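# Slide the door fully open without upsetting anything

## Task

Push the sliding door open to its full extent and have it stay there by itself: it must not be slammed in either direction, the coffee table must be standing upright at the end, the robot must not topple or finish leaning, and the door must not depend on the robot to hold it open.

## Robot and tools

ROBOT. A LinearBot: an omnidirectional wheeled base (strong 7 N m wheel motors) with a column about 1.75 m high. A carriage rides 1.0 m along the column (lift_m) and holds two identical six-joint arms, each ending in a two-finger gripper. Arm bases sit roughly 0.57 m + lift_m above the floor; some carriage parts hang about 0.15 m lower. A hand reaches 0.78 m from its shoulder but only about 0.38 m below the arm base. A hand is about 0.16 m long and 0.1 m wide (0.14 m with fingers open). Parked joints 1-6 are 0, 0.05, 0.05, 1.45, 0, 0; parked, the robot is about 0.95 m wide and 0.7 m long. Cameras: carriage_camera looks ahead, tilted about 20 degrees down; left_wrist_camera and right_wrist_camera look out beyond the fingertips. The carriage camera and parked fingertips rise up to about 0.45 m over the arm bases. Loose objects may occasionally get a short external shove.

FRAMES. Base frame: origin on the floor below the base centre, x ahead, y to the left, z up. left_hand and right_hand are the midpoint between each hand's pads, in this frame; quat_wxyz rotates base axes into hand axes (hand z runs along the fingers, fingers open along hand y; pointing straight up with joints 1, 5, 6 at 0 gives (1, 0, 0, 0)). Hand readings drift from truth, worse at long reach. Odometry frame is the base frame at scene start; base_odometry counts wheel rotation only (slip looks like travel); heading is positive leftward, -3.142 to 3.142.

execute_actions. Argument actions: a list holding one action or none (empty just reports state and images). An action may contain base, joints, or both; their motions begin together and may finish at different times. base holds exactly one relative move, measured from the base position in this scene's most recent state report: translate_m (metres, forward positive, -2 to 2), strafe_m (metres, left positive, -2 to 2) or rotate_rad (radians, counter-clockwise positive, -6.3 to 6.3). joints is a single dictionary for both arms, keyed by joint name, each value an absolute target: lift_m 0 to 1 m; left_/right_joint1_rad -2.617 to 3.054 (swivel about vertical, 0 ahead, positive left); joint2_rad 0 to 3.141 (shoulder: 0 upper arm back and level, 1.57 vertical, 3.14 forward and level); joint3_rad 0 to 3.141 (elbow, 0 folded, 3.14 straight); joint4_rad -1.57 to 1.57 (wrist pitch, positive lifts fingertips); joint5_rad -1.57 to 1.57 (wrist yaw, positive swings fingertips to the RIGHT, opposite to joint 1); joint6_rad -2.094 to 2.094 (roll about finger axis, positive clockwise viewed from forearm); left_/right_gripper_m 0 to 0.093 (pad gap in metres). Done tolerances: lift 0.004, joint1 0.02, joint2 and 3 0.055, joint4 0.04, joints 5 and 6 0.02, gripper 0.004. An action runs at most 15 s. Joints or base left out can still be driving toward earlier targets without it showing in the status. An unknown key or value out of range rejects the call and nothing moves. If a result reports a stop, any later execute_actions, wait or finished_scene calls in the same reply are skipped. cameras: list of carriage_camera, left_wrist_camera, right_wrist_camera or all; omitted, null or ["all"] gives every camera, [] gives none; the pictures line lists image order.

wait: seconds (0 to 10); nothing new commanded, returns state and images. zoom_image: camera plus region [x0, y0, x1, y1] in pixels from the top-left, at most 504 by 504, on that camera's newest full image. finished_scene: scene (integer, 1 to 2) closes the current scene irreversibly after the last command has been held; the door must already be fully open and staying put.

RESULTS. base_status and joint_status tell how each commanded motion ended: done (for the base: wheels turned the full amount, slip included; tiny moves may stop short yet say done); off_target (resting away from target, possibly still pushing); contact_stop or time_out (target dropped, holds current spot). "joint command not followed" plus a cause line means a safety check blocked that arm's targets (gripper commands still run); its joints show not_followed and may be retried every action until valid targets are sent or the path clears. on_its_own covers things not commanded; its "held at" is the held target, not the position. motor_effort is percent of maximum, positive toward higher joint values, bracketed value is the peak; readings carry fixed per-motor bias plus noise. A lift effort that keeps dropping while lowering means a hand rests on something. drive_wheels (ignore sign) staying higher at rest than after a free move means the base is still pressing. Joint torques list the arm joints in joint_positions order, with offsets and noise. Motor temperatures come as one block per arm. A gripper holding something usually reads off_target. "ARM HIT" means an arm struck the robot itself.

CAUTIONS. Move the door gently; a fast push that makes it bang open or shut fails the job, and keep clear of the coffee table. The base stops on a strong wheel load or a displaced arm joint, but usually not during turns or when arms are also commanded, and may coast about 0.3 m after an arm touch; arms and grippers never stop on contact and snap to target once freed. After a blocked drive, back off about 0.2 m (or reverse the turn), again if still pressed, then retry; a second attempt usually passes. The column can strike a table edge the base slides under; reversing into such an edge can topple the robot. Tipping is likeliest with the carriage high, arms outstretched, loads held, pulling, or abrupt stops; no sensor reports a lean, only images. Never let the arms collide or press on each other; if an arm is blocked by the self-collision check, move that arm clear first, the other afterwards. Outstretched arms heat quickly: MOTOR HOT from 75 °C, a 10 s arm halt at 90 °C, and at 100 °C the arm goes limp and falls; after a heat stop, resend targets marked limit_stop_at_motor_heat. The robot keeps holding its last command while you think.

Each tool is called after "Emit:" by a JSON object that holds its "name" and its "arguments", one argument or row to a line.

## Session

Emit:
{"name": "execute_actions", "arguments": {
  "actions": []
}}

Scene clock: 0.00 s.
Joint torques (N m, as the arm reports them, + toward a larger angle): no reading
Motor temperatures (°C, as the motors report them): left_arm=[27 31 30 34 28 30] | right_arm=[29 27 30 27 27 29]
base_odometry: x=+0.000 y=+0.000 heading=+0.000 (m, m, rad; odometry frame)
base_status: not commanded
joint_positions: lift_m=+0.298 left_joint1_rad=+0.018 left_joint2_rad=+0.047 left_joint3_rad=+0.042 left_joint4_rad=+1.488 left_joint5_rad=+0.035 left_joint6_rad=-0.004 left_gripper_m=+0.094 right_joint1_rad=-0.018 right_joint2_rad=+0.056 right_joint3_rad=+0.060 right_joint4_rad=+1.453 right_joint5_rad=+0.041 right_joint6_rad=-0.005 right_gripper_m=+0.094
joint_status: not commanded
motor_effort: lift_m=+22 drive_wheels=+2 (%)
left_hand: x=+0.3005 y=+0.3229 z=+1.3262 quat_wxyz=(+0.999, +0.017, +0.044, +0.006) (m; base frame)
right_hand: x=+0.3059 y=-0.3362 z=+1.3303 quat_wxyz=(+0.998, +0.021, +0.056, -0.013) (m; base frame)
pictures: carriage_camera, left_wrist_camera, right_wrist_camera
Images, in order (width x height): carriage_camera 504x504, left_wrist_camera 504x504, right_wrist_camera 504x504.

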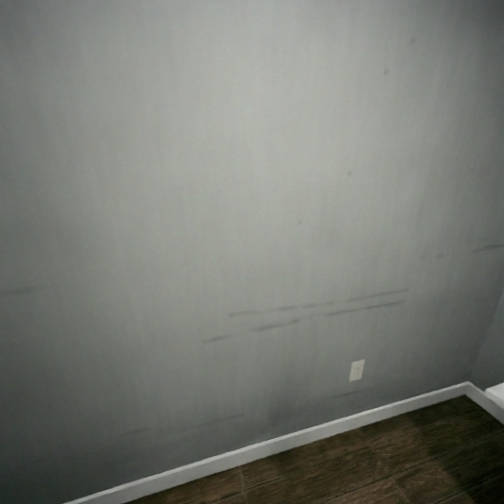

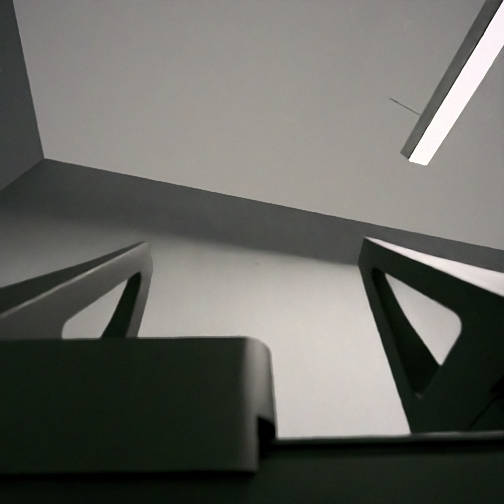

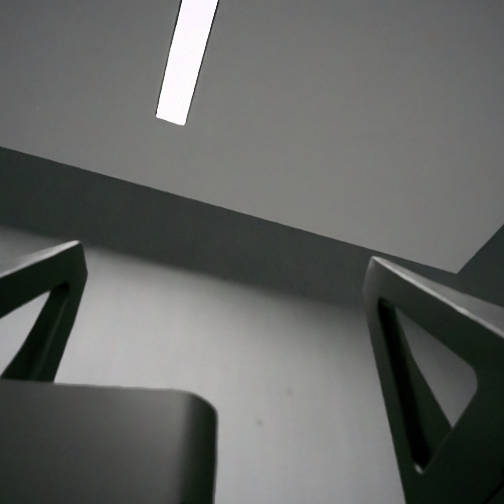

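Emit:
{"name": "execute_actions", "arguments": {
  "actions": [
    {"base":{"rotate_rad":-1.5},"joints":{"lift_m":0.15}}
  ],
  "cameras": ["carriage_camera"]
}}

Emit:
{"name": "execute_actions", "arguments": {
  "actions": [
    {"base":{"rotate_rad":-1.5}}
  ],
  "cameras": ["carriage_camera"]
}}

Emit:
{"name": "execute_actions", "arguments": {
  "actions": [
    {"base":{"rotate_rad":-1.5}}
  ],
  "cameras": ["carriage_camera"]
}}

Scene clock: 5.63 s.
Joint torques (N m, as the arm reports them, + toward a larger angle): left_arm=[ 0.07  3.81  5.41 -0.2   0.07  0.05] | right_arm=[-0.25  3.68  5.82 -0.12 -0.1   0.  ]
Motor temperatures (°C, as the motors report them): left_arm=[27 31 30 34 28 30] | right_arm=[29 27 30 27 27 29]
base_odometry: x=+0.000 y=+0.000 heading=-1.500 (m, m, rad; odometry frame)
base_status: done
joint_positions: lift_m=+0.150 left_joint1_rad=+0.018 left_joint2_rad=+0.047 left_joint3_rad=+0.042 left_joint4_rad=+1.488 left_joint5_rad=+0.035 left_joint6_rad=-0.004 left_gripper_m=+0.094 right_joint1_rad=-0.018 right_joint2_rad=+0.056 right_joint3_rad=+0.060 right_joint4_rad=+1.452 right_joint5_rad=+0.041 right_joint6_rad=-0.005 right_gripper_m=+0.094
joint_status: all done
motor_effort: lift_m=+20(19) drive_wheels=+8(16) (%)
left_hand: x=+0.3005 y=+0.3229 z=+1.1785 quat_wxyz=(+0.999, +0.017, +0.044, +0.006) (m; base frame)
right_hand: x=+0.3061 y=-0.3362 z=+1.1826 quat_wxyz=(+0.998, +0.021, +0.057, -0.013) (m; base frame)
pictures: carriage_camera
Images, in order (width x height): carriage_camera 504x504.

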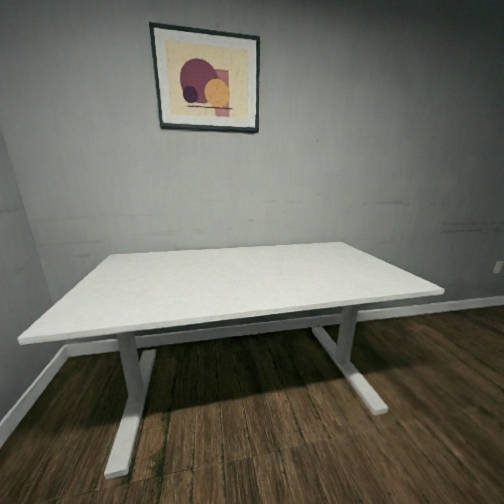

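Scene clock: 8.67 s.
Joint torques (N m, as the arm reports them, + toward a larger angle): left_arm=[ 0.03  3.65  5.5  -0.18  0.06  0.  ] | right_arm=[-0.18  3.72  5.87 -0.11 -0.07 -0.01]
Motor temperatures (°C, as the motors report them): left_arm=[27 31 30 34 28 30] | right_arm=[29 28 30 27 27 29]
base_odometry: x=+0.000 y=+0.000 heading=-2.999 (m, m, rad; odometry frame)
base_status: done
joint_positions: lift_m=+0.150 left_joint1_rad=+0.018 left_joint2_rad=+0.047 left_joint3_rad=+0.042 left_joint4_rad=+1.488 left_joint5_rad=+0.035 left_joint6_rad=-0.004 left_gripper_m=+0.094 right_joint1_rad=-0.018 right_joint2_rad=+0.056 right_joint3_rad=+0.060 right_joint4_rad=+1.452 right_joint5_rad=+0.041 right_joint6_rad=-0.005 right_gripper_m=+0.094
joint_status: not commanded
motor_effort: lift_m=+20(20) drive_wheels=+8(16) (%)
left_hand: x=+0.3005 y=+0.3229 z=+1.1785 quat_wxyz=(+0.999, +0.017, +0.044, +0.006) (m; base frame)
right_hand: x=+0.3061 y=-0.3362 z=+1.1826 quat_wxyz=(+0.998, +0.021, +0.057, -0.013) (m; base frame)
pictures: carriage_camera
Images, in order (width x height): carriage_camera 504x504.

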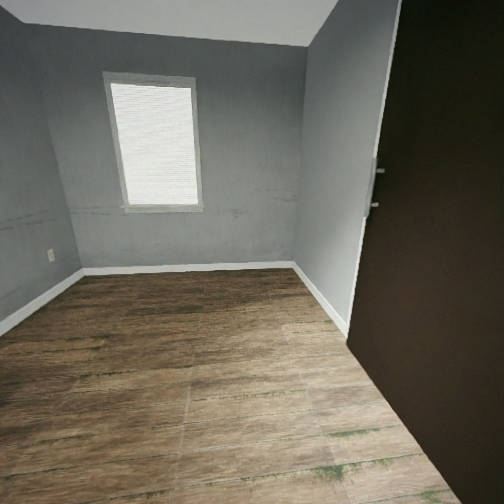

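Scene clock: 11.70 s.
Joint torques (N m, as the arm reports them, + toward a larger angle): left_arm=[ 0.01  3.73  5.42 -0.24  0.11 -0.03] | right_arm=[-0.25  3.78  5.82 -0.12 -0.1   0.  ]
Motor temperatures (°C, as the motors report them): left_arm=[27 31 30 34 28 30] | right_arm=[29 28 31 27 27 29]
base_odometry: x=+0.000 y=+0.000 heading=+1.785 (m, m, rad; odometry frame)
base_status: done
joint_positions: lift_m=+0.150 left_joint1_rad=+0.018 left_joint2_rad=+0.047 left_joint3_rad=+0.042 left_joint4_rad=+1.488 left_joint5_rad=+0.035 left_joint6_rad=-0.004 left_gripper_m=+0.094 right_joint1_rad=-0.018 right_joint2_rad=+0.056 right_joint3_rad=+0.060 right_joint4_rad=+1.452 right_joint5_rad=+0.041 right_joint6_rad=-0.005 right_gripper_m=+0.094
joint_status: not commanded
motor_effort: lift_m=+20(20) drive_wheels=+8(17) (%)
left_hand: x=+0.3005 y=+0.3229 z=+1.1785 quat_wxyz=(+0.999, +0.017, +0.044, +0.006) (m; base frame)
right_hand: x=+0.3062 y=-0.3362 z=+1.1826 quat_wxyz=(+0.998, +0.021, +0.057, -0.013) (m; base frame)
pictures: carriage_camera
Images, in order (width x height): carriage_camera 504x504.

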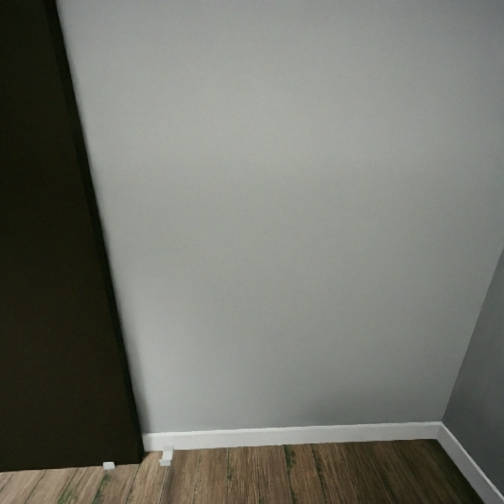

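Emit:
{"name": "execute_actions", "arguments": {
  "actions": [
    {"base":{"rotate_rad":0.04}}
  ],
  "cameras": []
}}

Emit:
{"name": "execute_actions", "arguments": {
  "actions": [
    {"base":{"translate_m":-0.3}}
  ],
  "cameras": []
}}

Emit:
{"name": "execute_actions", "arguments": {
  "actions": [
    {"base":{"strafe_m":0.85},"joints":{"left_joint2_rad":1.3,"left_joint3_rad":1.0,"left_joint4_rad":0.3,"left_joint1_rad":0,"left_joint5_rad":0}}
  ],
  "cameras": ["carriage_camera","left_wrist_camera"]
}}

Scene clock: 17.10 s.
Joint torques (N m, as the arm reports them, + toward a larger angle): left_arm=[-0.08  3.79  5.42 -0.27  0.1   0.02] | right_arm=[-0.31  3.68  5.84 -0.1  -0.12  0.01]
Motor temperatures (°C, as the motors report them): left_arm=[27 32 31 34 28 30] | right_arm=[29 28 31 27 27 29]
base_odometry: x=+0.000 y=+0.000 heading=+1.825 (m, m, rad; odometry frame)
base_status: done
joint_positions: lift_m=+0.150 left_joint1_rad=+0.018 left_joint2_rad=+0.047 left_joint3_rad=+0.042 left_joint4_rad=+1.488 left_joint5_rad=+0.035 left_joint6_rad=-0.004 left_gripper_m=+0.094 right_joint1_rad=-0.018 right_joint2_rad=+0.056 right_joint3_rad=+0.060 right_joint4_rad=+1.452 right_joint5_rad=+0.041 right_joint6_rad=-0.005 right_gripper_m=+0.094
joint_status: not commanded
motor_effort: lift_m=+20(20) drive_wheels=+3(6) (%)
left_hand: x=+0.3005 y=+0.3229 z=+1.1785 quat_wxyz=(+0.999, +0.017, +0.044, +0.006) (m; base frame)
right_hand: x=+0.3062 y=-0.3362 z=+1.1826 quat_wxyz=(+0.998, +0.021, +0.057, -0.013) (m; base frame)
pictures: none
No camera images: the call's "cameras" was empty. Leave "cameras" out to get every camera's image.

Scene clock: 19.57 s.
Joint torques (N m, as the arm reports them, + toward a larger angle): left_arm=[-0.07  3.95  5.4  -0.2   0.05  0.01] | right_arm=[-0.23  3.8   5.73 -0.12 -0.1  -0.01]
Motor temperatures (°C, as the motors report them): left_arm=[27 32 31 34 28 30] | right_arm=[29 28 31 27 27 29]
base_odometry: x=+0.075 y=-0.291 heading=+1.823 (m, m, rad; odometry frame)
base_status: done
joint_positions: lift_m=+0.150 left_joint1_rad=+0.018 left_joint2_rad=+0.047 left_joint3_rad=+0.042 left_joint4_rad=+1.488 left_joint5_rad=+0.035 left_joint6_rad=-0.004 left_gripper_m=+0.094 right_joint1_rad=-0.018 right_joint2_rad=+0.056 right_joint3_rad=+0.060 right_joint4_rad=+1.453 right_joint5_rad=+0.041 right_joint6_rad=-0.005 right_gripper_m=+0.094
joint_status: not commanded
motor_effort: lift_m=+20(20) drive_wheels=-9(18) (%)
left_hand: x=+0.3005 y=+0.3229 z=+1.1785 quat_wxyz=(+0.999, +0.017, +0.044, +0.006) (m; base frame)
right_hand: x=+0.3059 y=-0.3362 z=+1.1826 quat_wxyz=(+0.998, +0.021, +0.056, -0.013) (m; base frame)
pictures: none
No camera images: the call's "cameras" was empty. Leave "cameras" out to get every camera's image.

Scene clock: 23.63 s.
Joint torques (N m, as the arm reports them, + toward a larger angle): left_arm=[-0.98 -4.57  9.21  2.61  0.07  0.03] | right_arm=[-0.16  3.67  5.84 -0.15 -0.1   0.  ]
Motor temperatures (°C, as the motors report them): left_arm=[27 32 32 35 27 30] | right_arm=[29 28 32 27 27 29]
base_odometry: x=-0.748 y=-0.504 heading=+1.824 (m, m, rad; odometry frame)
base_status: done
joint_positions: lift_m=+0.150 left_joint1_rad=+0.011 left_joint2_rad=+1.295 left_joint3_rad=+0.982 left_joint4_rad=+0.304 left_joint5_rad=+0.002 left_joint6_rad=-0.004 left_gripper_m=+0.094 right_joint1_rad=-0.018 right_joint2_rad=+0.056 right_joint3_rad=+0.060 right_joint4_rad=+1.454 right_joint5_rad=+0.042 right_joint6_rad=-0.005 right_gripper_m=+0.094
joint_status: all done
motor_effort: lift_m=+20(20) drive_wheels=-3(10) (%)
left_hand: x=+0.7227 y=+0.3328 z=+1.0961 quat_wxyz=(+0.704, -0.004, +0.710, +0.002) (m; base frame)
right_hand: x=+0.3057 y=-0.3362 z=+1.1826 quat_wxyz=(+0.998, +0.021, +0.056, -0.013) (m; base frame)
pictures: carriage_camera, left_wrist_camera
Images, in order (width x height): carriage_camera 504x504, left_wrist_camera 504x504.

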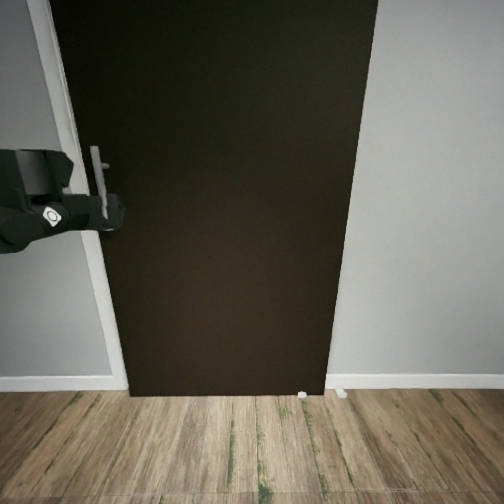

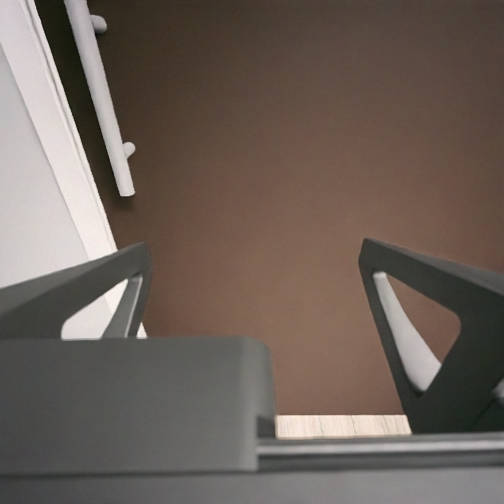

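Emit:
{"name": "execute_actions", "arguments": {
  "actions": [
    {"base":{"strafe_m":0.19},"joints":{"lift_m":0.2}}
  ],
  "cameras": []
}}

Emit:
{"name": "execute_actions", "arguments": {
  "actions": [
    {"base":{"translate_m":0.2}}
  ],
  "cameras": ["carriage_camera","left_wrist_camera"]
}}

Scene clock: 27.40 s.
Joint torques (N m, as the arm reports them, + toward a larger angle): left_arm=[-0.57 -4.32  8.15  2.49  0.09  0.02] | right_arm=[-0.16  3.75  5.76 -0.14 -0.1  -0.01]
Motor temperatures (°C, as the motors report them): left_arm=[27 32 32 36 27 30] | right_arm=[29 28 32 27 27 29]
base_odometry: x=-0.932 y=-0.552 heading=+1.824 (m, m, rad; odometry frame)
base_status: done
joint_positions: lift_m=+0.200 left_joint1_rad=+0.009 left_joint2_rad=+1.295 left_joint3_rad=+0.995 left_joint4_rad=+0.308 left_joint5_rad=+0.002 left_joint6_rad=-0.004 left_gripper_m=+0.094 right_joint1_rad=-0.018 right_joint2_rad=+0.056 right_joint3_rad=+0.060 right_joint4_rad=+1.453 right_joint5_rad=+0.042 right_joint6_rad=-0.005 right_gripper_m=+0.094
joint_status: all done
motor_effort: lift_m=+23(28) drive_wheels=-3(9) (%)
left_hand: x=+0.7229 y=+0.3323 z=+1.1532 quat_wxyz=(+0.710, -0.004, +0.704, +0.001) (m; base frame)
right_hand: x=+0.3060 y=-0.3363 z=+1.2323 quat_wxyz=(+0.998, +0.021, +0.057, -0.013) (m; base frame)
pictures: none
No camera images: the call's "cameras" was empty. Leave "cameras" out to get every camera's image.

Scene clock: 29.57 s.
Joint torques (N m, as the arm reports them, + toward a larger angle): left_arm=[-0.94 -4.46  8.11  2.51  0.04 -0.01] | right_arm=[-0.23  3.73  5.83 -0.11 -0.11 -0.01]
Motor temperatures (°C, as the motors report them): left_arm=[27 32 32 36 27 30] | right_arm=[29 28 32 27 27 29]
base_odometry: x=-0.982 y=-0.358 heading=+1.825 (m, m, rad; odometry frame)
base_status: done
joint_positions: lift_m=+0.200 left_joint1_rad=+0.009 left_joint2_rad=+1.295 left_joint3_rad=+0.995 left_joint4_rad=+0.307 left_joint5_rad=+0.002 left_joint6_rad=-0.004 left_gripper_m=+0.094 right_joint1_rad=-0.018 right_joint2_rad=+0.056 right_joint3_rad=+0.060 right_joint4_rad=+1.453 right_joint5_rad=+0.042 right_joint6_rad=-0.005 right_gripper_m=+0.094
joint_status: not commanded
motor_effort: lift_m=+23(23) drive_wheels=-6(14) (%)
left_hand: x=+0.7229 y=+0.3323 z=+1.1530 quat_wxyz=(+0.710, -0.004, +0.704, +0.001) (m; base frame)
right_hand: x=+0.3060 y=-0.3363 z=+1.2323 quat_wxyz=(+0.998, +0.021, +0.057, -0.013) (m; base frame)
pictures: carriage_camera, left_wrist_camera
Images, in order (width x height): carriage_camera 504x504, left_wrist_camera 504x504.

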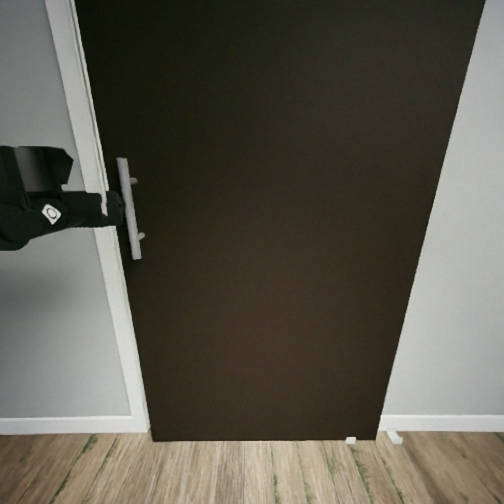

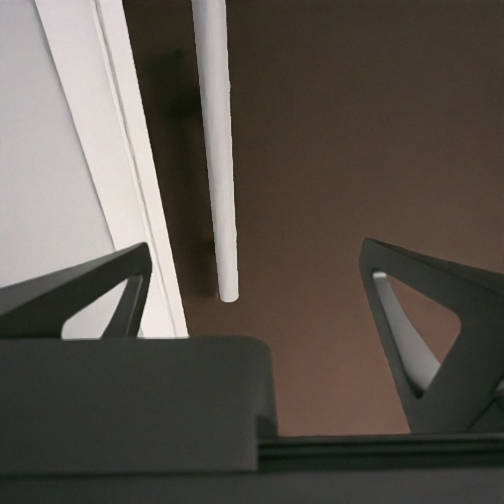

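Emit:
{"name": "execute_actions", "arguments": {
  "actions": [
    {"base":{"translate_m":0.12},"joints":{"left_joint1_rad":0.04}}
  ],
  "cameras": ["carriage_camera","left_wrist_camera"]
}}

Scene clock: 33.00 s.
Joint torques (N m, as the arm reports them, + toward a larger angle): left_arm=[ 0.69 -4.38  8.17  2.55  0.04 -0.01] | right_arm=[-0.26  3.71  5.78 -0.1  -0.1   0.02]
Motor temperatures (°C, as the motors report them): left_arm=[27 32 33 37 27 30] | right_arm=[29 28 32 27 27 29]
base_odometry: x=-1.013 y=-0.242 heading=+1.826 (m, m, rad; odometry frame)
base_status: done
joint_positions: lift_m=+0.200 left_joint1_rad=+0.032 left_joint2_rad=+1.295 left_joint3_rad=+0.995 left_joint4_rad=+0.307 left_joint5_rad=+0.001 left_joint6_rad=-0.004 left_gripper_m=+0.094 right_joint1_rad=-0.018 right_joint2_rad=+0.056 right_joint3_rad=+0.060 right_joint4_rad=+1.452 right_joint5_rad=+0.042 right_joint6_rad=-0.005 right_gripper_m=+0.094
joint_status: all done
motor_effort: lift_m=+23(23) drive_wheels=-5(12) (%)
left_hand: x=+0.7227 y=+0.3427 z=+1.1529 quat_wxyz=(+0.709, -0.012, +0.705, +0.010) (m; base frame)
right_hand: x=+0.3061 y=-0.3363 z=+1.2322 quat_wxyz=(+0.998, +0.021, +0.057, -0.013) (m; base frame)
pictures: carriage_camera, left_wrist_camera
Images, in order (width x height): carriage_camera 504x504, left_wrist_camera 504x504.

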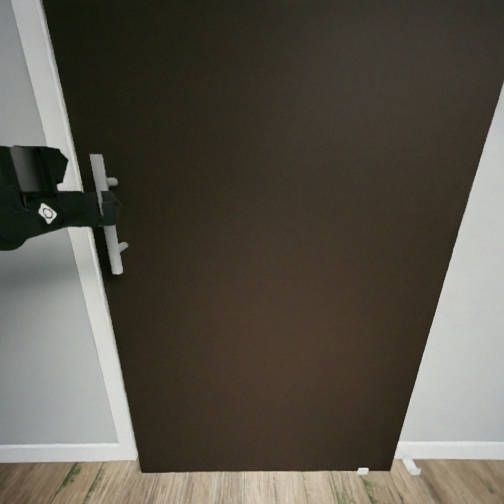

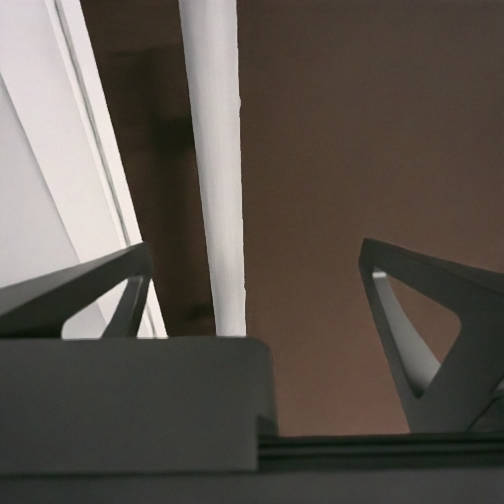

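Emit:
{"name": "execute_actions", "arguments": {
  "actions": [
    {"base":{"translate_m":0.1},"joints":{"left_joint1_rad":0.05}}
  ],
  "cameras": ["left_wrist_camera"]
}}

Emit:
{"name": "execute_actions", "arguments": {
  "actions": [
    {"joints":{"left_gripper_m":0.04}}
  ],
  "cameras": ["left_wrist_camera"]
}}

Emit:
{"name": "execute_actions", "arguments": {
  "actions": [
    {"base":{"strafe_m":-0.3},"joints":{"left_joint1_rad":0.02}}
  ]
}}

Scene clock: 37.60 s.
Joint torques (N m, as the arm reports them, + toward a larger angle): left_arm=[ 0.82 -4.35  8.29  2.51  0.03  0.  ] | right_arm=[-0.23  3.73  5.7  -0.1  -0.12 -0.04]
Motor temperatures (°C, as the motors report them): left_arm=[27 33 33 37 27 30] | right_arm=[29 29 32 27 27 29]
base_odometry: x=-1.038 y=-0.145 heading=+1.826 (m, m, rad; odometry frame)
base_status: done
joint_positions: lift_m=+0.200 left_joint1_rad=+0.041 left_joint2_rad=+1.295 left_joint3_rad=+0.995 left_joint4_rad=+0.306 left_joint5_rad=+0.001 left_joint6_rad=-0.004 left_gripper_m=+0.094 right_joint1_rad=-0.018 right_joint2_rad=+0.056 right_joint3_rad=+0.060 right_joint4_rad=+1.452 right_joint5_rad=+0.042 right_joint6_rad=-0.005 right_gripper_m=+0.094
joint_status: all done
motor_effort: lift_m=+23(23) drive_wheels=-6(12) (%)
left_hand: x=+0.7225 y=+0.3468 z=+1.1528 quat_wxyz=(+0.709, -0.015, +0.705, +0.013) (m; base frame)
right_hand: x=+0.3062 y=-0.3363 z=+1.2322 quat_wxyz=(+0.998, +0.021, +0.057, -0.013) (m; base frame)
pictures: left_wrist_camera
Images, in order (width x height): left_wrist_camera 504x504.

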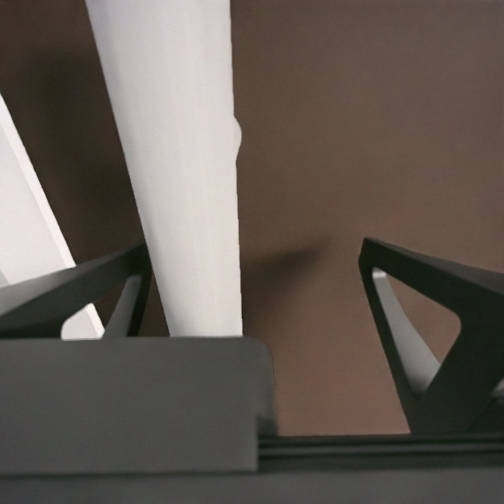

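Scene clock: 38.23 s.
Joint torques (N m, as the arm reports them, + toward a larger angle): left_arm=[-0.69 -4.42  8.11  2.55  0.37 -0.01] | right_arm=[-0.17  3.69  5.83 -0.11 -0.1  -0.01]
Motor temperatures (°C, as the motors report them): left_arm=[27 33 33 37 27 30] | right_arm=[29 29 32 27 27 29]
base_odometry: x=-1.038 y=-0.145 heading=+1.826 (m, m, rad; odometry frame)
base_status: not commanded
joint_positions: lift_m=+0.200 left_joint1_rad=+0.057 left_joint2_rad=+1.295 left_joint3_rad=+0.995 left_joint4_rad=+0.307 left_joint5_rad=-0.027 left_joint6_rad=-0.003 left_gripper_m=+0.040 right_joint1_rad=-0.018 right_joint2_rad=+0.056 right_joint3_rad=+0.060 right_joint4_rad=+1.452 right_joint5_rad=+0.042 right_joint6_rad=-0.005 right_gripper_m=+0.094
joint_status: all done
motor_effort: lift_m=+23(23) drive_wheels=-6(6) (%)
left_hand: x=+0.7219 y=+0.3584 z=+1.1528 quat_wxyz=(+0.709, -0.031, +0.704, +0.028) (m; base frame)
right_hand: x=+0.3062 y=-0.3363 z=+1.2322 quat_wxyz=(+0.998, +0.021, +0.057, -0.013) (m; base frame)
pictures: left_wrist_camera
Images, in order (width x height): left_wrist_camera 504x504.

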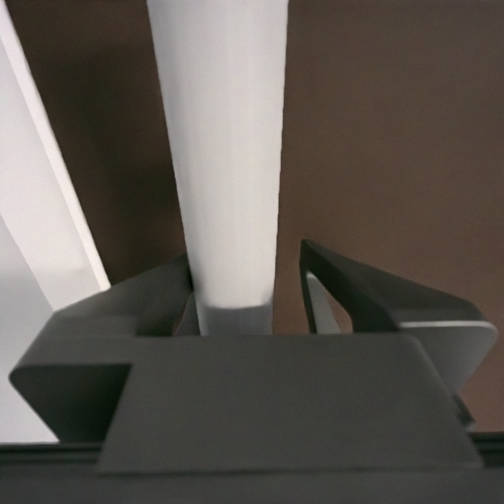

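Scene clock: 42.43 s.
Joint torques (N m, as the arm reports them, + toward a larger angle): left_arm=[ 1.03 -4.82  8.17  2.56  0.    0.01] | right_arm=[-0.23  3.72  5.8  -0.11 -0.08 -0.01]
Motor temperatures (°C, as the motors report them): left_arm=[27 33 34 38 28 30] | right_arm=[29 29 32 27 27 29]
base_odometry: x=-0.748 y=-0.069 heading=+1.827 (m, m, rad; odometry frame)
base_status: done
joint_positions: lift_m=+0.200 left_joint1_rad=+0.009 left_joint2_rad=+1.300 left_joint3_rad=+0.995 left_joint4_rad=+0.306 left_joint5_rad=+0.007 left_joint6_rad=-0.004 left_gripper_m=+0.040 right_joint1_rad=-0.018 right_joint2_rad=+0.056 right_joint3_rad=+0.060 right_joint4_rad=+1.452 right_joint5_rad=+0.041 right_joint6_rad=-0.005 right_gripper_m=+0.094
joint_status: all done
motor_effort: lift_m=+23(23) drive_wheels=-3(17) (%)
left_hand: x=+0.7242 y=+0.3316 z=+1.1504 quat_wxyz=(+0.707, -0.002, +0.707, +0.000) (m; base frame)
right_hand: x=+0.3062 y=-0.3362 z=+1.2322 quat_wxyz=(+0.998, +0.021, +0.057, -0.013) (m; base frame)
pictures: carriage_camera, left_wrist_camera, right_wrist_camera
Images, in order (width x height): carriage_camera 504x504, left_wrist_camera 504x504, right_wrist_camera 504x504.

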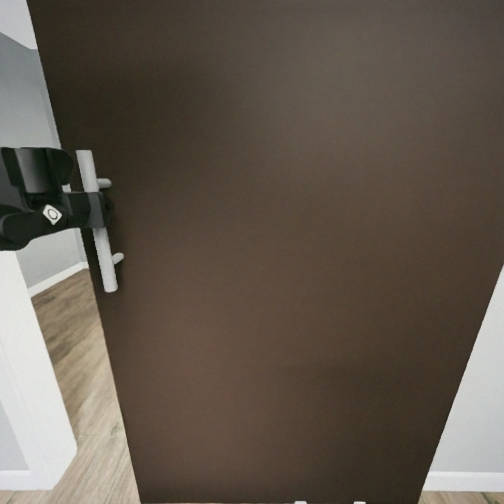

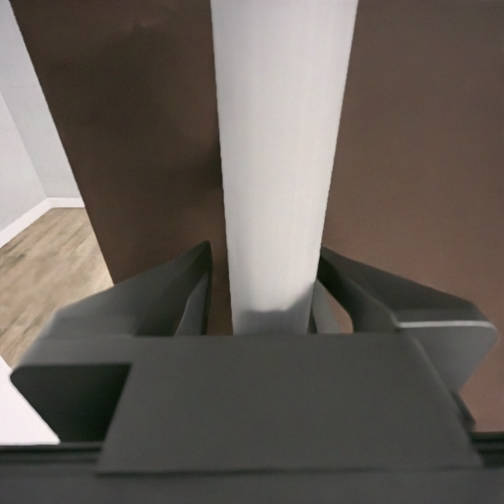

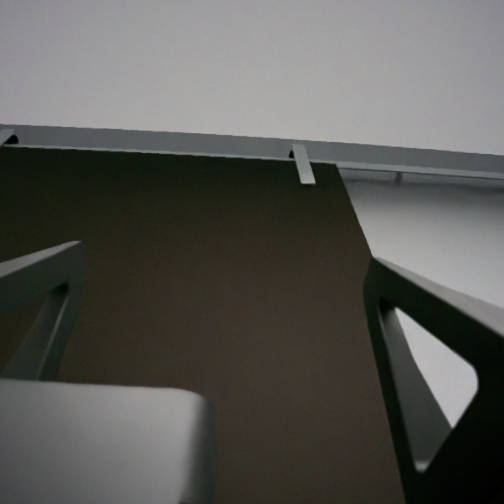

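Emit:
{"name": "execute_actions", "arguments": {
  "actions": [
    {"base":{"strafe_m":-0.3},"joints":{"left_joint1_rad":0.0}}
  ],
  "cameras": ["right_wrist_camera"]
}}

Emit:
{"name": "execute_actions", "arguments": {
  "actions": [
    {"base":{"strafe_m":-0.15},"joints":{"left_joint1_rad":-0.01}}
  ],
  "cameras": ["right_wrist_camera"]
}}

Scene clock: 48.53 s.
Joint torques (N m, as the arm reports them, + toward a larger angle): left_arm=[ 1.06 -5.23  8.27  2.52  0.07  0.02] | right_arm=[-0.25  3.76  5.81 -0.1  -0.12 -0.02]
Motor temperatures (°C, as the motors report them): left_arm=[28 33 34 38 29 30] | right_arm=[29 29 33 27 27 29]
base_odometry: x=-0.458 y=+0.007 heading=+1.827 (m, m, rad; odometry frame)
base_status: done
joint_positions: lift_m=+0.200 left_joint1_rad=-0.011 left_joint2_rad=+1.304 left_joint3_rad=+0.995 left_joint4_rad=+0.308 left_joint5_rad=+0.007 left_joint6_rad=-0.004 left_gripper_m=+0.040 right_joint1_rad=-0.018 right_joint2_rad=+0.056 right_joint3_rad=+0.060 right_joint4_rad=+1.452 right_joint5_rad=+0.041 right_joint6_rad=-0.005 right_gripper_m=+0.094
joint_status: all done
motor_effort: lift_m=+23(23) drive_wheels=-3(16) (%)
left_hand: x=+0.7251 y=+0.3225 z=+1.1492 quat_wxyz=(+0.707, +0.005, +0.707, -0.008) (m; base frame)
right_hand: x=+0.3062 y=-0.3362 z=+1.2322 quat_wxyz=(+0.998, +0.021, +0.057, -0.013) (m; base frame)
pictures: right_wrist_camera
Images, in order (width x height): right_wrist_camera 504x504.

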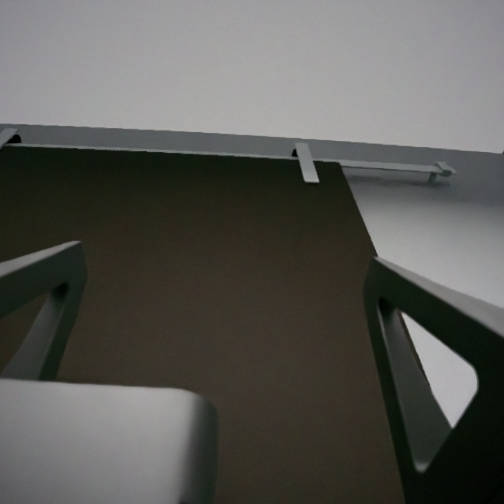

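Scene clock: 51.10 s.
Joint torques (N m, as the arm reports them, + toward a larger angle): left_arm=[ 3.16 -4.89  8.35  2.64 -0.79  0.01] | right_arm=[-0.21  3.7   5.86 -0.11 -0.1  -0.01]
Motor temperatures (°C, as the motors report them): left_arm=[28 33 35 39 29 30] | right_arm=[29 29 33 27 27 29]
base_odometry: x=-0.313 y=+0.045 heading=+1.827 (m, m, rad; odometry frame)
base_status: done
joint_positions: lift_m=+0.200 left_joint1_rad=-0.045 left_joint2_rad=+1.301 left_joint3_rad=+0.995 left_joint4_rad=+0.297 left_joint5_rad=+0.085 left_joint6_rad=-0.004 left_gripper_m=+0.040 right_joint1_rad=-0.018 right_joint2_rad=+0.056 right_joint3_rad=+0.060 right_joint4_rad=+1.452 right_joint5_rad=+0.041 right_joint6_rad=-0.005 right_gripper_m=+0.094
joint_status: left_joint1_rad off_target (ended at -0.045, target -0.010)
motor_effort: lift_m=+23(23) drive_wheels=-2(13) (%)
left_hand: x=+0.7226 y=+0.2941 z=+1.1482 quat_wxyz=(+0.703, +0.044, +0.709, -0.047) (m; base frame)
right_hand: x=+0.3062 y=-0.3361 z=+1.2322 quat_wxyz=(+0.998, +0.021, +0.057, -0.013) (m; base frame)
pictures: right_wrist_camera
Images, in order (width x height): right_wrist_camera 504x504.

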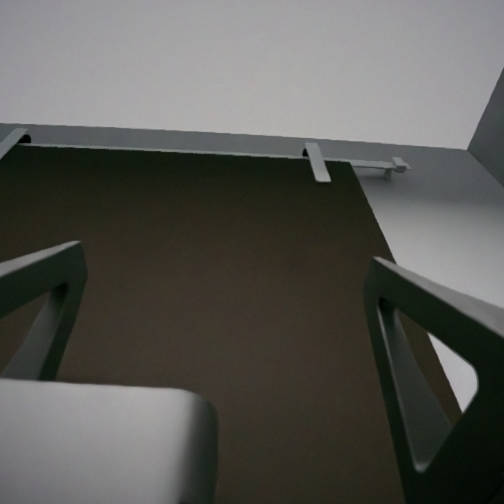

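Emit:
{"name": "execute_actions", "arguments": {
  "actions": [
    {"base":{"strafe_m":-0.11},"joints":{"left_joint1_rad":-0.03}}
  ],
  "cameras": ["right_wrist_camera"]
}}

Emit:
{"name": "execute_actions", "arguments": {
  "actions": [
    {"base":{"strafe_m":-0.05},"joints":{"left_joint1_rad":-0.04}}
  ],
  "cameras": ["right_wrist_camera"]
}}

Scene clock: 59.00 s.
Joint torques (N m, as the arm reports them, + toward a larger angle): left_arm=[-0.92 -4.82  8.09  2.65  0.18  0.01] | right_arm=[-0.14  3.78  5.84 -0.11 -0.09 -0.02]
Motor temperatures (°C, as the motors report them): left_arm=[28 34 35 40 29 30] | right_arm=[29 29 33 27 27 29]
base_odometry: x=-0.207 y=+0.073 heading=+1.827 (m, m, rad; odometry frame)
base_status: done
joint_positions: lift_m=+0.200 left_joint1_rad=-0.020 left_joint2_rad=+1.301 left_joint3_rad=+0.995 left_joint4_rad=+0.296 left_joint5_rad=-0.007 left_joint6_rad=-0.003 left_gripper_m=+0.040 right_joint1_rad=-0.018 right_joint2_rad=+0.056 right_joint3_rad=+0.060 right_joint4_rad=+1.452 right_joint5_rad=+0.041 right_joint6_rad=-0.005 right_gripper_m=+0.094
joint_status: all done
motor_effort: lift_m=+23(23) drive_wheels=+1(10) (%)
left_hand: x=+0.7242 y=+0.3207 z=+1.1479 quat_wxyz=(+0.704, +0.003, +0.710, -0.006) (m; base frame)
right_hand: x=+0.3062 y=-0.3361 z=+1.2322 quat_wxyz=(+0.998, +0.021, +0.057, -0.013) (m; base frame)
pictures: right_wrist_camera
Images, in order (width x height): right_wrist_camera 504x504.

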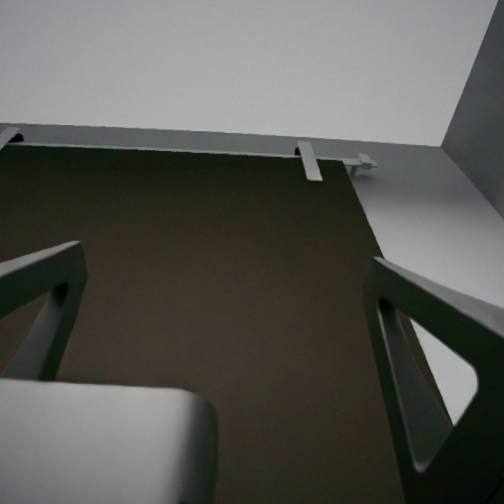

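Scene clock: 60.57 s.
Joint torques (N m, as the arm reports them, + toward a larger angle): left_arm=[-1.91 -4.81  8.21  2.7   0.5   0.  ] | right_arm=[-0.32  3.7   5.84 -0.12 -0.09  0.01]
Motor temperatures (°C, as the motors report them): left_arm=[28 34 35 40 29 30] | right_arm=[29 29 33 27 27 29]
base_odometry: x=-0.158 y=+0.086 heading=+1.827 (m, m, rad; odometry frame)
base_status: done
joint_positions: lift_m=+0.200 left_joint1_rad=-0.017 left_joint2_rad=+1.301 left_joint3_rad=+0.995 left_joint4_rad=+0.299 left_joint5_rad=-0.039 left_joint6_rad=-0.003 left_gripper_m=+0.040 right_joint1_rad=-0.018 right_joint2_rad=+0.056 right_joint3_rad=+0.060 right_joint4_rad=+1.452 right_joint5_rad=+0.041 right_joint6_rad=-0.005 right_gripper_m=+0.094
joint_status: left_joint1_rad off_target (ended at -0.017, target -0.040)
motor_effort: lift_m=+23(23) drive_wheels=+2(10) (%)
left_hand: x=+0.7242 y=+0.3276 z=+1.1485 quat_wxyz=(+0.705, -0.009, +0.709, +0.007) (m; base frame)
right_hand: x=+0.3063 y=-0.3361 z=+1.2322 quat_wxyz=(+0.998, +0.021, +0.057, -0.013) (m; base frame)
pictures: right_wrist_camera
Images, in order (width x height): right_wrist_camera 504x504.

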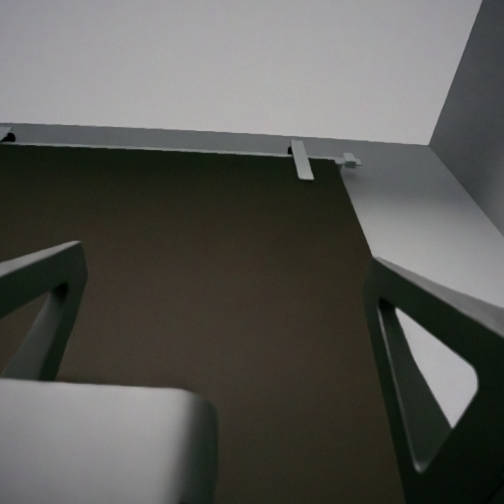

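Emit:
{"name": "execute_actions", "arguments": {
  "actions": [
    {"base":{"strafe_m":-0.07},"joints":{"left_joint1_rad":-0.07}}
  ],
  "cameras": ["right_wrist_camera"]
}}

Emit:
{"name": "execute_actions", "arguments": {
  "actions": [
    {"base":{"strafe_m":-0.04},"joints":{"left_joint1_rad":-0.08}}
  ],
  "cameras": ["right_wrist_camera","carriage_camera"]
}}

Scene clock: 64.40 s.
Joint torques (N m, as the arm reports them, + toward a larger angle): left_arm=[ 0.24 -4.91  8.34  2.65  0.03  0.01] | right_arm=[-0.22  3.74  5.85 -0.12 -0.09  0.  ]
Motor temperatures (°C, as the motors report them): left_arm=[28 34 36 40 29 30] | right_arm=[29 29 33 27 27 29]
base_odometry: x=-0.091 y=+0.104 heading=+1.827 (m, m, rad; odometry frame)
base_status: done
joint_positions: lift_m=+0.200 left_joint1_rad=-0.072 left_joint2_rad=+1.301 left_joint3_rad=+0.995 left_joint4_rad=+0.298 left_joint5_rad=+0.006 left_joint6_rad=-0.003 left_gripper_m=+0.040 right_joint1_rad=-0.018 right_joint2_rad=+0.056 right_joint3_rad=+0.060 right_joint4_rad=+1.452 right_joint5_rad=+0.041 right_joint6_rad=-0.005 right_gripper_m=+0.094
joint_status: all done
motor_effort: lift_m=+23(23) drive_wheels=-1(12) (%)
left_hand: x=+0.7230 y=+0.2952 z=+1.1483 quat_wxyz=(+0.704, +0.027, +0.709, -0.029) (m; base frame)
right_hand: x=+0.3063 y=-0.3361 z=+1.2322 quat_wxyz=(+0.998, +0.021, +0.057, -0.013) (m; base frame)
pictures: right_wrist_camera
Images, in order (width x height): right_wrist_camera 504x504.

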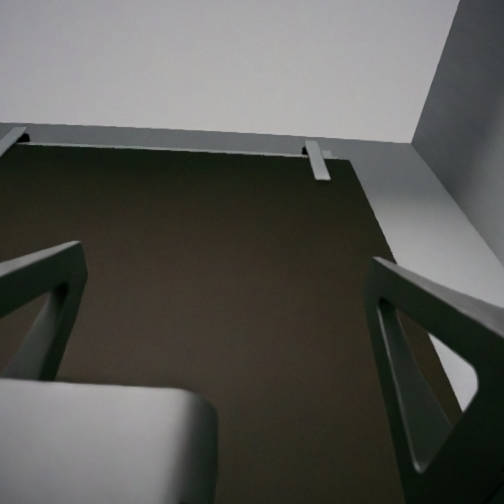

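Scene clock: 65.50 s.
Joint torques (N m, as the arm reports them, + toward a larger angle): left_arm=[-2.53 -4.69  8.19  2.61  0.91  0.04] | right_arm=[-0.21  3.7   5.86 -0.13 -0.1   0.01]
Motor temperatures (°C, as the motors report them): left_arm=[28 34 36 40 29 30] | right_arm=[29 29 33 27 27 29]
base_odometry: x=-0.052 y=+0.114 heading=+1.827 (m, m, rad; odometry frame)
base_status: done
joint_positions: lift_m=+0.200 left_joint1_rad=-0.052 left_joint2_rad=+1.301 left_joint3_rad=+0.995 left_joint4_rad=+0.300 left_joint5_rad=-0.077 left_joint6_rad=-0.003 left_gripper_m=+0.040 right_joint1_rad=-0.018 right_joint2_rad=+0.056 right_joint3_rad=+0.060 right_joint4_rad=+1.452 right_joint5_rad=+0.041 right_joint6_rad=-0.005 right_gripper_m=+0.094
joint_status: left_joint1_rad off_target (ended at -0.052, target -0.080)
motor_effort: lift_m=+23(23) drive_wheels=+2(9) (%)
left_hand: x=+0.7238 y=+0.3185 z=+1.1487 quat_wxyz=(+0.705, -0.010, +0.709, +0.008) (m; base frame)
right_hand: x=+0.3062 y=-0.3361 z=+1.2322 quat_wxyz=(+0.998, +0.021, +0.057, -0.013) (m; base frame)
pictures: carriage_camera, right_wrist_camera
Images, in order (width x height): carriage_camera 504x504, right_wrist_camera 504x504.

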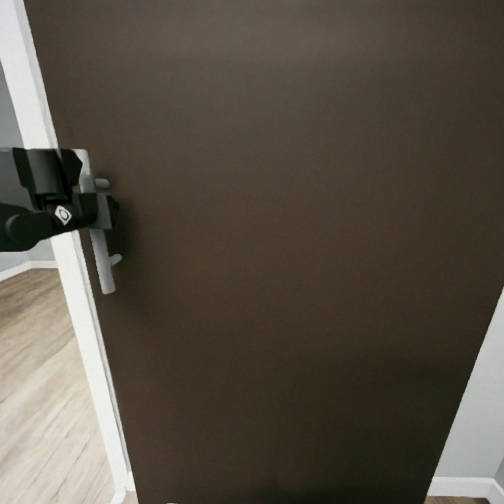

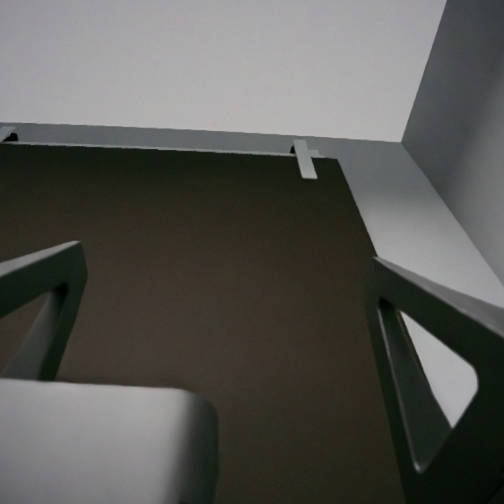

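Emit:
{"name": "execute_actions", "arguments": {
  "actions": [
    {"base":{"strafe_m":-0.02},"joints":{"left_joint1_rad":-0.09}}
  ],
  "cameras": ["right_wrist_camera"]
}}

Emit:
{"name": "wait", "arguments": {
  "seconds": 1
}}

Scene clock: 68.27 s.
Joint torques (N m, as the arm reports them, + toward a larger angle): left_arm=[-5.56 -5.02  8.38  2.6   1.72  0.01] | right_arm=[-0.28  3.69  5.85 -0.11 -0.08  0.02]
Motor temperatures (°C, as the motors report them): left_arm=[28 34 36 40 29 30] | right_arm=[29 29 33 27 27 29]
base_odometry: x=-0.033 y=+0.120 heading=+1.828 (m, m, rad; odometry frame)
base_status: done
joint_positions: lift_m=+0.200 left_joint1_rad=-0.030 left_joint2_rad=+1.301 left_joint3_rad=+0.995 left_joint4_rad=+0.302 left_joint5_rad=-0.146 left_joint6_rad=-0.003 left_gripper_m=+0.040 right_joint1_rad=-0.018 right_joint2_rad=+0.056 right_joint3_rad=+0.060 right_joint4_rad=+1.452 right_joint5_rad=+0.041 right_joint6_rad=-0.005 right_gripper_m=+0.094
joint_status: left_joint1_rad off_target (ended at -0.030, target -0.090)
motor_effort: lift_m=+23(23) drive_wheels=+4(11) (%)
left_hand: x=+0.7230 y=+0.3402 z=+1.1494 quat_wxyz=(+0.705, -0.042, +0.707, +0.040) (m; base frame)
right_hand: x=+0.3062 y=-0.3361 z=+1.2322 quat_wxyz=(+0.998, +0.021, +0.057, -0.013) (m; base frame)
pictures: right_wrist_camera
Images, in order (width x height): right_wrist_camera 504x504.

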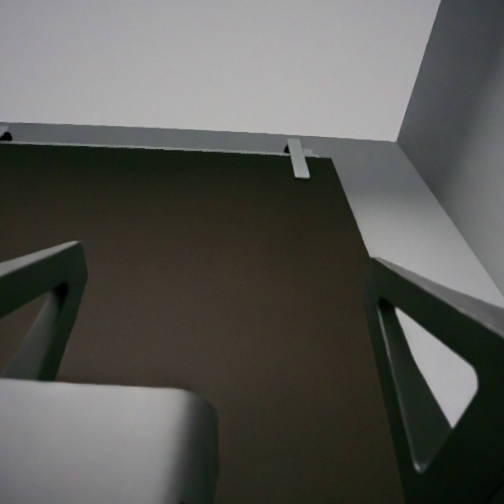

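Scene clock: 69.27 s.
Joint torques (N m, as the arm reports them, + toward a larger angle): left_arm=[-5.73 -4.94  8.27  2.57  1.72  0.03] | right_arm=[-0.2   3.7   5.82 -0.12 -0.12  0.  ]
Motor temperatures (°C, as the motors report them): left_arm=[28 34 36 40 29 30] | right_arm=[29 29 33 27 27 29]
base_odometry: x=-0.033 y=+0.120 heading=+1.828 (m, m, rad; odometry frame)
base_status: done
joint_positions: lift_m=+0.200 left_joint1_rad=-0.030 left_joint2_rad=+1.301 left_joint3_rad=+0.995 left_joint4_rad=+0.302 left_joint5_rad=-0.146 left_joint6_rad=-0.003 left_gripper_m=+0.040 right_joint1_rad=-0.018 right_joint2_rad=+0.056 right_joint3_rad=+0.060 right_joint4_rad=+1.452 right_joint5_rad=+0.041 right_joint6_rad=-0.005 right_gripper_m=+0.094
joint_status: left_joint1_rad off_target (ended at -0.030, target -0.090)
motor_effort: lift_m=+23(23) drive_wheels=+4(11) (%)
left_hand: x=+0.7230 y=+0.3402 z=+1.1494 quat_wxyz=(+0.705, -0.042, +0.707, +0.040) (m; base frame)
right_hand: x=+0.3062 y=-0.3361 z=+1.2322 quat_wxyz=(+0.998, +0.021, +0.057, -0.013) (m; base frame)
wait: 1.00 s; at rest by 0.27 s
pictures: carriage_camera, left_wrist_camera, right_wrist_camera
Images, in order (width x height): carriage_camera 504x504, left_wrist_camera 504x504, right_wrist_camera 504x504.

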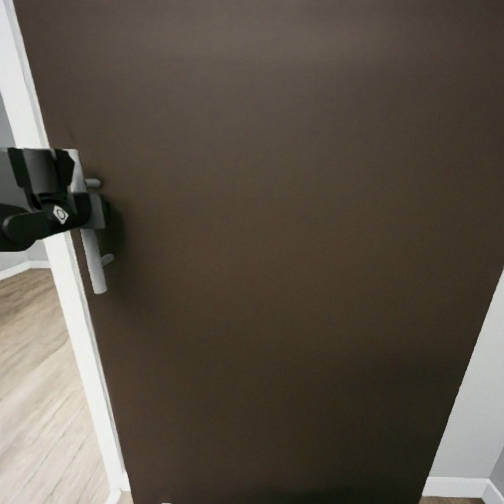

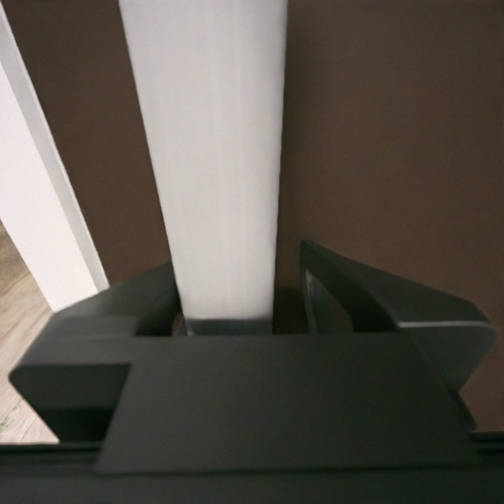

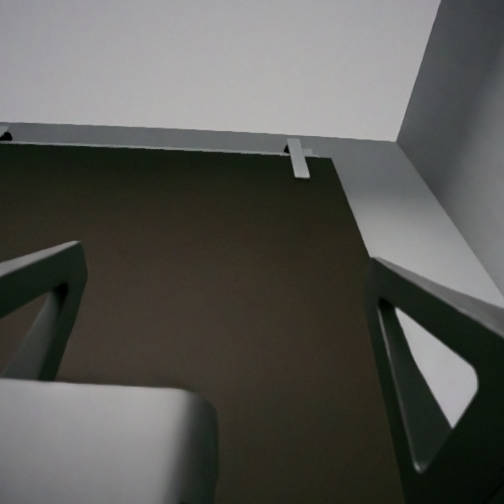

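At the stop.

Emit:
{"name": "execute_actions", "arguments": {
  "actions": [
    {"joints":{"left_joint1_rad":0.0,"left_joint5_rad":-0.04,"left_gripper_m":0.093}}
  ],
  "cameras": ["left_wrist_camera"]
}}

Emit:
{"name": "execute_actions", "arguments": {
  "actions": [
    {"base":{"translate_m":-0.2}}
  ]
}}

Scene clock: 71.50 s.
Joint torques (N m, as the arm reports them, + toward a larger angle): left_arm=[ 0.66 -4.91  8.36  2.55  0.17 -0.01] | right_arm=[-0.18  3.67  5.75 -0.11 -0.12  0.  ]
Motor temperatures (°C, as the motors report them): left_arm=[28 34 36 40 29 30] | right_arm=[29 29 33 27 27 29]
base_odometry: x=-0.033 y=+0.120 heading=+1.828 (m, m, rad; odometry frame)
base_status: not commanded
joint_positions: lift_m=+0.200 left_joint1_rad=-0.006 left_joint2_rad=+1.301 left_joint3_rad=+0.995 left_joint4_rad=+0.302 left_joint5_rad=-0.047 left_joint6_rad=-0.003 left_gripper_m=+0.093 right_joint1_rad=-0.018 right_joint2_rad=+0.056 right_joint3_rad=+0.060 right_joint4_rad=+1.452 right_joint5_rad=+0.041 right_joint6_rad=-0.005 right_gripper_m=+0.094
joint_status: all done
motor_effort: lift_m=+23(23) drive_wheels=+0(4) (%)
left_hand: x=+0.7241 y=+0.3339 z=+1.1492 quat_wxyz=(+0.706, -0.015, +0.708, +0.013) (m; base frame)
right_hand: x=+0.3062 y=-0.3361 z=+1.2322 quat_wxyz=(+0.998, +0.021, +0.057, -0.013) (m; base frame)
pictures: left_wrist_camera
Images, in order (width x height): left_wrist_camera 504x504.

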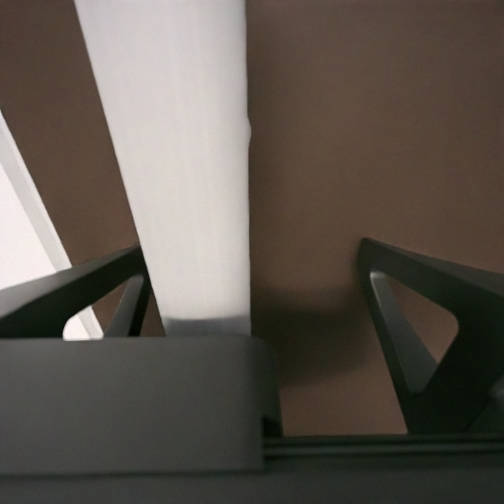

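Scene clock: 73.57 s.
Joint torques (N m, as the arm reports them, + toward a larger angle): left_arm=[ 0.49 -5.08  8.29  2.6   0.11  0.  ] | right_arm=[-0.26  3.76  5.74 -0.13 -0.1   0.02]
Motor temperatures (°C, as the motors report them): left_arm=[28 34 36 41 29 30] | right_arm=[29 29 33 27 27 29]
base_odometry: x=+0.018 y=-0.074 heading=+1.827 (m, m, rad; odometry frame)
base_status: done
joint_positions: lift_m=+0.200 left_joint1_rad=-0.006 left_joint2_rad=+1.301 left_joint3_rad=+0.995 left_joint4_rad=+0.302 left_joint5_rad=-0.045 left_joint6_rad=-0.003 left_gripper_m=+0.093 right_joint1_rad=-0.018 right_joint2_rad=+0.056 right_joint3_rad=+0.060 right_joint4_rad=+1.453 right_joint5_rad=+0.041 right_joint6_rad=-0.005 right_gripper_m=+0.094
joint_status: not commanded
motor_effort: lift_m=+23(23) drive_wheels=-2(10) (%)
left_hand: x=+0.7241 y=+0.3335 z=+1.1494 quat_wxyz=(+0.706, -0.015, +0.708, +0.013) (m; base frame)
right_hand: x=+0.3060 y=-0.3361 z=+1.2323 quat_wxyz=(+0.998, +0.021, +0.057, -0.013) (m; base frame)
pictures: carriage_camera, left_wrist_camera, right_wrist_camera
Images, in order (width x height): carriage_camera 504x504, left_wrist_camera 504x504, right_wrist_camera 504x504.

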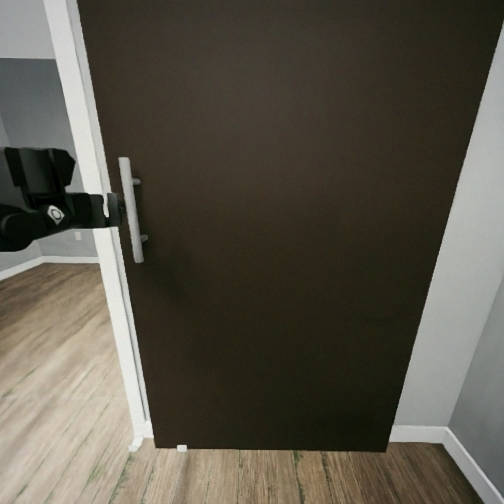

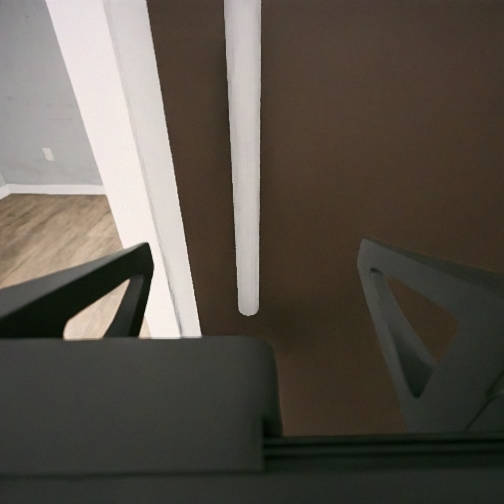

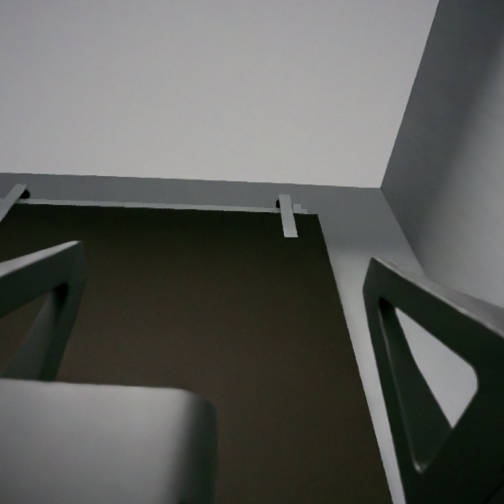

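Emit:
{"name": "finished_scene", "arguments": {
  "scene": 2
}}

The scene is finished: the task was done.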